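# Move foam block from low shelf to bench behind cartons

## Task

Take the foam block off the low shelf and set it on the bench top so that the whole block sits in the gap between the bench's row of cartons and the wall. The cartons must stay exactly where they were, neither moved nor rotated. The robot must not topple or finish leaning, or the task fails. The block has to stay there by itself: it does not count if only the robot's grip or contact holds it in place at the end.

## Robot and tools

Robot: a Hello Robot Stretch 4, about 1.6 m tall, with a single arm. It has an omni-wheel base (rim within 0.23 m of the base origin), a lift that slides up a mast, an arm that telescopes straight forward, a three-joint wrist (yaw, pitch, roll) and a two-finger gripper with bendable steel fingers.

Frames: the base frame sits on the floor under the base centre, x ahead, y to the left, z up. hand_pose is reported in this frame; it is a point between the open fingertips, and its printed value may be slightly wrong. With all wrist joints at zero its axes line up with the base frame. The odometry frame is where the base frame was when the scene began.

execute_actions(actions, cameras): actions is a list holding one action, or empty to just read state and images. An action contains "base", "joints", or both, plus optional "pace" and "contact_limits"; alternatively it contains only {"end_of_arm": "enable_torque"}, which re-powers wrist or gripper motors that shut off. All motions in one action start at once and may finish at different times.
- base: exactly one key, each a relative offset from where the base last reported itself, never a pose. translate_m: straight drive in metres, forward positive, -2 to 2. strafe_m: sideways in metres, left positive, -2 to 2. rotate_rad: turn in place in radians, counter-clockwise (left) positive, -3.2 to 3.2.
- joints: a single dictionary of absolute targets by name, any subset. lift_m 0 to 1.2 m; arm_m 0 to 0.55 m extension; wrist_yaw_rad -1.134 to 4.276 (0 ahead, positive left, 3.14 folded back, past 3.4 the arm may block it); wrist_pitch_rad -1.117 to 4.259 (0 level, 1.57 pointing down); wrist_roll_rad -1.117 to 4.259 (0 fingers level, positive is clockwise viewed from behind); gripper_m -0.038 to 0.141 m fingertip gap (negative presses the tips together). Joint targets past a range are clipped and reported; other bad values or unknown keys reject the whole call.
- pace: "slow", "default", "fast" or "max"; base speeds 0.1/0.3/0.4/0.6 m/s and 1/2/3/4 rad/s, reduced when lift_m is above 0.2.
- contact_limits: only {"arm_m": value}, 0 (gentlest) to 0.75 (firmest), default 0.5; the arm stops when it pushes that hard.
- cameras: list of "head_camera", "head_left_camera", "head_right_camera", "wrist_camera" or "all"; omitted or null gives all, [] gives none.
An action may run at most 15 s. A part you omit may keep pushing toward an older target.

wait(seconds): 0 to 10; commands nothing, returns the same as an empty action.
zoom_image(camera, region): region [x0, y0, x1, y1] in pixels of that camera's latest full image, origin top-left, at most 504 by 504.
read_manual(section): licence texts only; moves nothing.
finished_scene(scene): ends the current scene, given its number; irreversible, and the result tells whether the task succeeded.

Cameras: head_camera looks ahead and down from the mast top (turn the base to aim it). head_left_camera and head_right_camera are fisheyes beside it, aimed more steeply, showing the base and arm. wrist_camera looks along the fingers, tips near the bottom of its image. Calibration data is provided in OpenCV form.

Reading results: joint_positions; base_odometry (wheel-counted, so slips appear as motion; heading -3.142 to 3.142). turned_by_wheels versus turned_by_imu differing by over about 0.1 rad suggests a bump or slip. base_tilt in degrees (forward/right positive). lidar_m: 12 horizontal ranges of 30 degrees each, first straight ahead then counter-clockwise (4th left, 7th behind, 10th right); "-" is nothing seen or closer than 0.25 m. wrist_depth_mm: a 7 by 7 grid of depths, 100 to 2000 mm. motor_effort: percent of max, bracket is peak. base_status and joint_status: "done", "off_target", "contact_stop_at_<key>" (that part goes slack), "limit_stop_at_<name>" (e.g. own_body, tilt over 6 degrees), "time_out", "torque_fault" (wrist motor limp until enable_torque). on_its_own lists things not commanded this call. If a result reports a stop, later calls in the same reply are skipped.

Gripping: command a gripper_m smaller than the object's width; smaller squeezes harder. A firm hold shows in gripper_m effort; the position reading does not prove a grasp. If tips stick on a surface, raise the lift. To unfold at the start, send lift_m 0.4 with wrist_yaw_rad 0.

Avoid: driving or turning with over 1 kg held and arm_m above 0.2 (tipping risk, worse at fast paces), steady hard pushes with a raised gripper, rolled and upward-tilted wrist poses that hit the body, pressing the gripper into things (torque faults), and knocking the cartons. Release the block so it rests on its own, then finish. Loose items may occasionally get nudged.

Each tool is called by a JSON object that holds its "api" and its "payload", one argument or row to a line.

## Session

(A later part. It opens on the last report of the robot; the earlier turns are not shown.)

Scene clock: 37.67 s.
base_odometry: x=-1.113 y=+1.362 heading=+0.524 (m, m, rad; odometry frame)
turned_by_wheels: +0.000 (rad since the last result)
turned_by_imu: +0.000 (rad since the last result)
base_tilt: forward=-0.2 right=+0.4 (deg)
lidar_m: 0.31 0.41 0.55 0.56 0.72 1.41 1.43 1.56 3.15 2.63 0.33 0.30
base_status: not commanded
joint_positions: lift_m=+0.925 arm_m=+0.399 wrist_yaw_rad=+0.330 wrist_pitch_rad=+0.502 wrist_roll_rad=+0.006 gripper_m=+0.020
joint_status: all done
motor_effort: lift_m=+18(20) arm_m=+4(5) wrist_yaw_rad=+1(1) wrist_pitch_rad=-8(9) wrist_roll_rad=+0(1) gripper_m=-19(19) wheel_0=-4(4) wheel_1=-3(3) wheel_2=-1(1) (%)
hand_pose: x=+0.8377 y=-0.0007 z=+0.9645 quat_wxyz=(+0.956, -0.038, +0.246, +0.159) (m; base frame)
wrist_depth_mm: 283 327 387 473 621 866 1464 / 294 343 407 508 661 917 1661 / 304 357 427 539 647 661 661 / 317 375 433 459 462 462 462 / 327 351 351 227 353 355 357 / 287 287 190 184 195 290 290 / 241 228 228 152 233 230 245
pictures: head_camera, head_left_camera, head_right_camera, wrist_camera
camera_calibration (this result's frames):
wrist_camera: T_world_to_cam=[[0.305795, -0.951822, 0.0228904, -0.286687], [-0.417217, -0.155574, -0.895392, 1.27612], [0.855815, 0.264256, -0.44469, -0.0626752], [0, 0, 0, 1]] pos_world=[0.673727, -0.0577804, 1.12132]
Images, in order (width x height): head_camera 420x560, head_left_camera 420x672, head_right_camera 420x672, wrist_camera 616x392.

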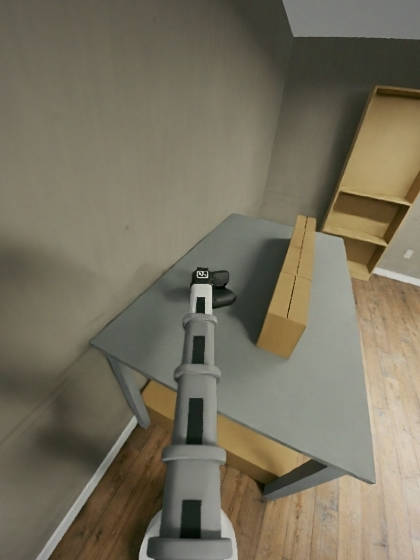

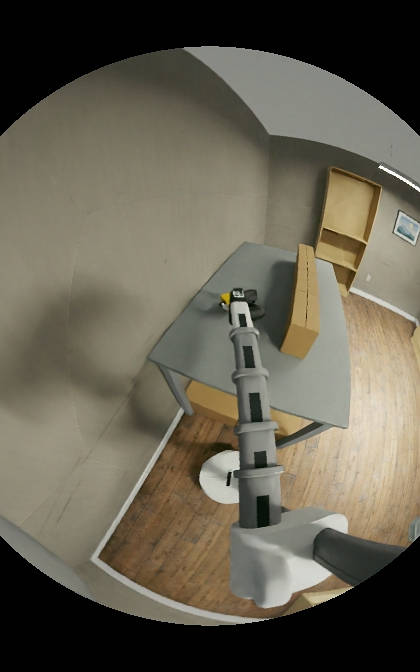

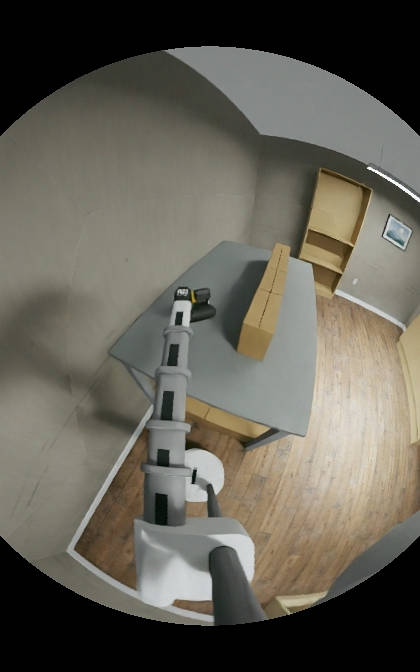

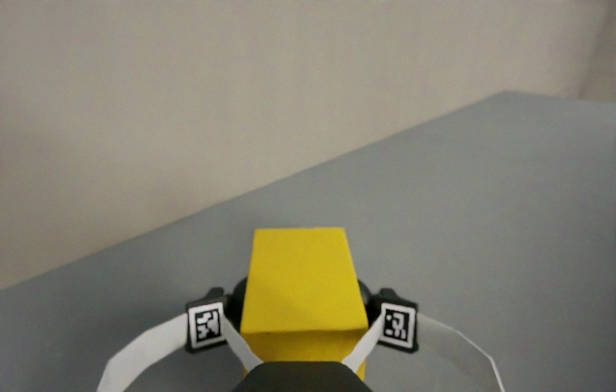

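{"api": "execute_actions", "payload": {
  "actions": [
    {"joints":{"lift_m":0.901,"arm_m":0.45},"pace":"slow"}
  ],
  "cameras": ["wrist_camera"]
}}

{"api": "execute_actions", "payload": {
  "actions": [
    {"joints":{"gripper_m":0.10}}
  ],
  "cameras": ["wrist_camera"]
}}

{"api": "execute_actions", "payload": {
  "actions": [
    {"joints":{"lift_m":0.99},"pace":"fast"}
  ]
}}

Scene clock: 40.80 s.
base_odometry: x=-1.113 y=+1.362 heading=+0.524 (m, m, rad; odometry frame)
turned_by_wheels: +0.000 (rad since the last result)
turned_by_imu: -0.001 (rad since the last result)
base_tilt: forward=-0.2 right=+0.4 (deg)
lidar_m: 0.32 0.40 0.55 0.57 0.74 1.39 1.45 1.57 3.15 2.62 0.33 0.30
base_status: not commanded
joint_positions: lift_m=+0.901 arm_m=+0.449 wrist_yaw_rad=+0.330 wrist_pitch_rad=+0.502 wrist_roll_rad=+0.006 gripper_m=+0.020
joint_status: all done
motor_effort: lift_m=+18(18) arm_m=+5(5) wrist_yaw_rad=+1(1) wrist_pitch_rad=-9(9) wrist_roll_rad=+0(1) gripper_m=-19(19) wheel_0=-4(4) wheel_1=-3(3) wheel_2=-1(1) (%)
hand_pose: x=+0.8876 y=-0.0007 z=+0.9406 quat_wxyz=(+0.956, -0.038, +0.246, +0.159) (m; base frame)
wrist_depth_mm: 266 309 364 445 580 809 1366 / 277 322 382 477 634 878 1336 / 289 336 407 496 585 585 580 / 300 353 397 404 407 407 413 / 300 310 310 227 315 315 317 / 253 253 190 185 195 256 256 / 213 201 202 153 206 204 216
pictures: wrist_camera
camera_calibration (this result's frames):
wrist_camera: T_world_to_cam=[[0.30572, -0.951846, 0.0228905, -0.30136], [-0.417229, -0.155541, -0.895392, 1.27554], [0.855836, 0.264188, -0.44469, -0.116061], [0, 0, 0, 1]] pos_world=[0.723652, -0.0577886, 1.09739]
Images, in order (width x height): wrist_camera 616x392.

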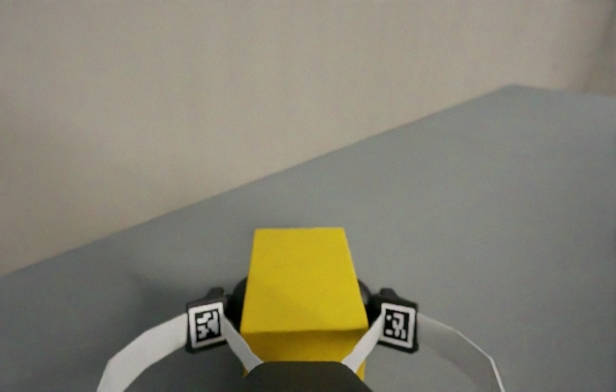

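Scene clock: 42.43 s.
base_odometry: x=-1.113 y=+1.362 heading=+0.524 (m, m, rad; odometry frame)
turned_by_wheels: +0.000 (rad since the last result)
turned_by_imu: +0.000 (rad since the last result)
base_tilt: forward=-0.1 right=+0.4 (deg)
lidar_m: 0.31 0.41 0.56 0.57 0.73 1.41 1.43 1.56 3.12 2.63 0.34 0.30
base_status: not commanded
joint_positions: lift_m=+0.901 arm_m=+0.449 wrist_yaw_rad=+0.330 wrist_pitch_rad=+0.502 wrist_roll_rad=+0.006 gripper_m=+0.100
joint_status: all done
motor_effort: lift_m=+17(18) arm_m=+5(5) wrist_yaw_rad=+1(1) wrist_pitch_rad=-10(9) wrist_roll_rad=+0(0) gripper_m=+0(21) wheel_0=-4(4) wheel_1=-3(3) wheel_2=-1(1) (%)
hand_pose: x=+0.8876 y=-0.0007 z=+0.9406 quat_wxyz=(+0.956, -0.038, +0.246, +0.159) (m; base frame)
wrist_depth_mm: 266 309 364 445 574 809 1366 / 277 322 384 477 627 866 1336 / 289 336 402 496 585 585 585 / 300 353 397 404 410 410 413 / 298 310 312 236 314 315 317 / 253 253 198 191 200 256 257 / 214 208 208 138 209 209 216
pictures: wrist_camera
camera_calibration (this result's frames):
wrist_camera: T_world_to_cam=[[0.30572, -0.951846, 0.0228904, -0.30136], [-0.417229, -0.155541, -0.895392, 1.27554], [0.855836, 0.264188, -0.44469, -0.116062], [0, 0, 0, 1]] pos_world=[0.723652, -0.0577886, 1.09739]
Images, in order (width x height): wrist_camera 616x392.

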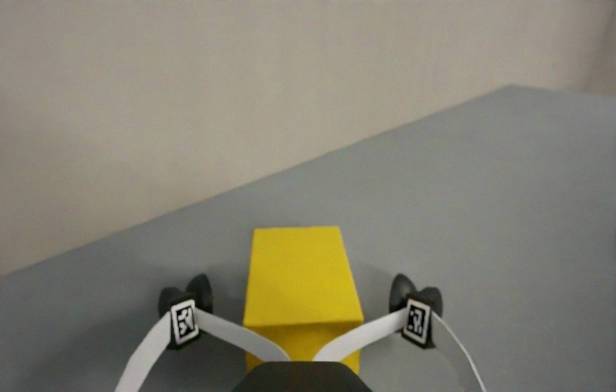

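Scene clock: 43.57 s.
base_odometry: x=-1.113 y=+1.362 heading=+0.524 (m, m, rad; odometry frame)
turned_by_wheels: +0.000 (rad since the last result)
turned_by_imu: +0.000 (rad since the last result)
base_tilt: forward=-0.1 right=+0.3 (deg)
lidar_m: 0.31 0.41 0.56 0.57 0.73 1.41 1.43 1.55 3.13 2.63 0.33 0.31
base_status: not commanded
joint_positions: lift_m=+0.990 arm_m=+0.449 wrist_yaw_rad=+0.330 wrist_pitch_rad=+0.502 wrist_roll_rad=+0.006 gripper_m=+0.100
joint_status: all done
motor_effort: lift_m=+24(27) arm_m=+5(5) wrist_yaw_rad=+1(1) wrist_pitch_rad=-8(8) wrist_roll_rad=+1(0) gripper_m=-1(1) wheel_0=-5(4) wheel_1=-3(3) wheel_2=-2(1) (%)
hand_pose: x=+0.8876 y=-0.0007 z=+1.0291 quat_wxyz=(+0.956, -0.038, +0.246, +0.159) (m; base frame)
wrist_depth_mm: 266 307 364 445 574 820 1397 / 277 320 384 477 627 931 1661 / 287 336 404 508 683 866 866 / 298 351 433 539 603 609 609 / 312 370 439 466 466 466 469 / 327 362 219 377 206 379 379 / 315 307 309 138 315 310 322
pictures: head_camera, head_left_camera, head_right_camera, wrist_camera
camera_calibration (this result's frames):
wrist_camera: T_world_to_cam=[[0.305717, -0.951847, 0.0228882, -0.303386], [-0.417128, -0.155506, -0.895445, 1.35478], [0.855886, 0.264205, -0.444583, -0.0768756], [0, 0, 0, 1]] pos_world=[0.723664, -0.0577893, 1.1859]
Images, in order (width x height): head_camera 420x560, head_left_camera 420x672, head_right_camera 420x672, wrist_camera 616x392.

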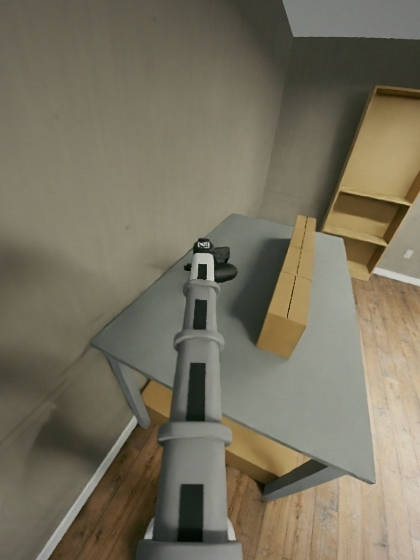

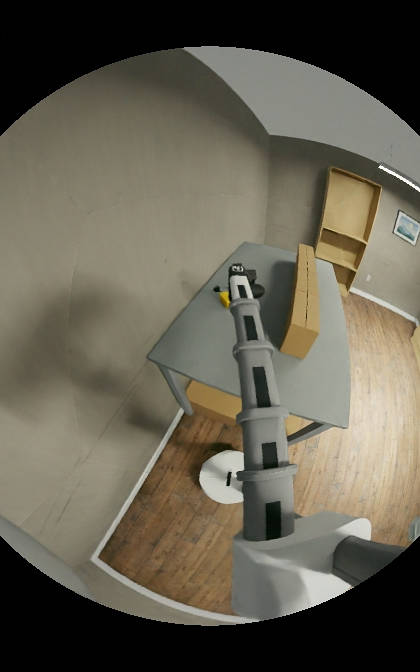

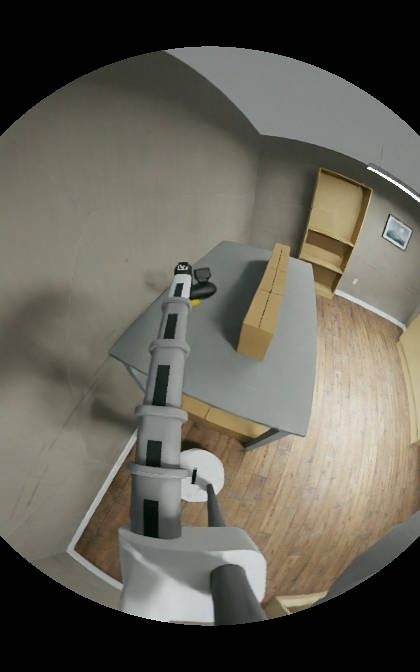

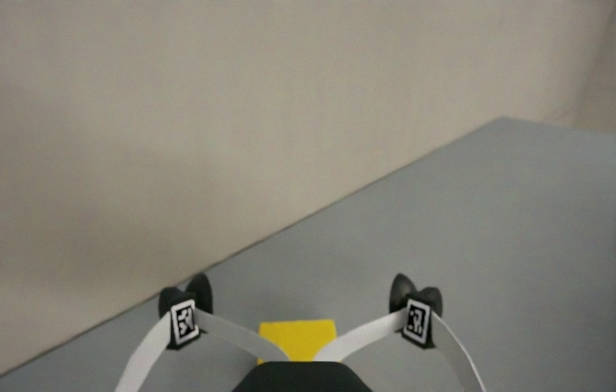

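{"api": "finished_scene", "payload": {
  "scene": 1
}}

The scene is finished: the task was done.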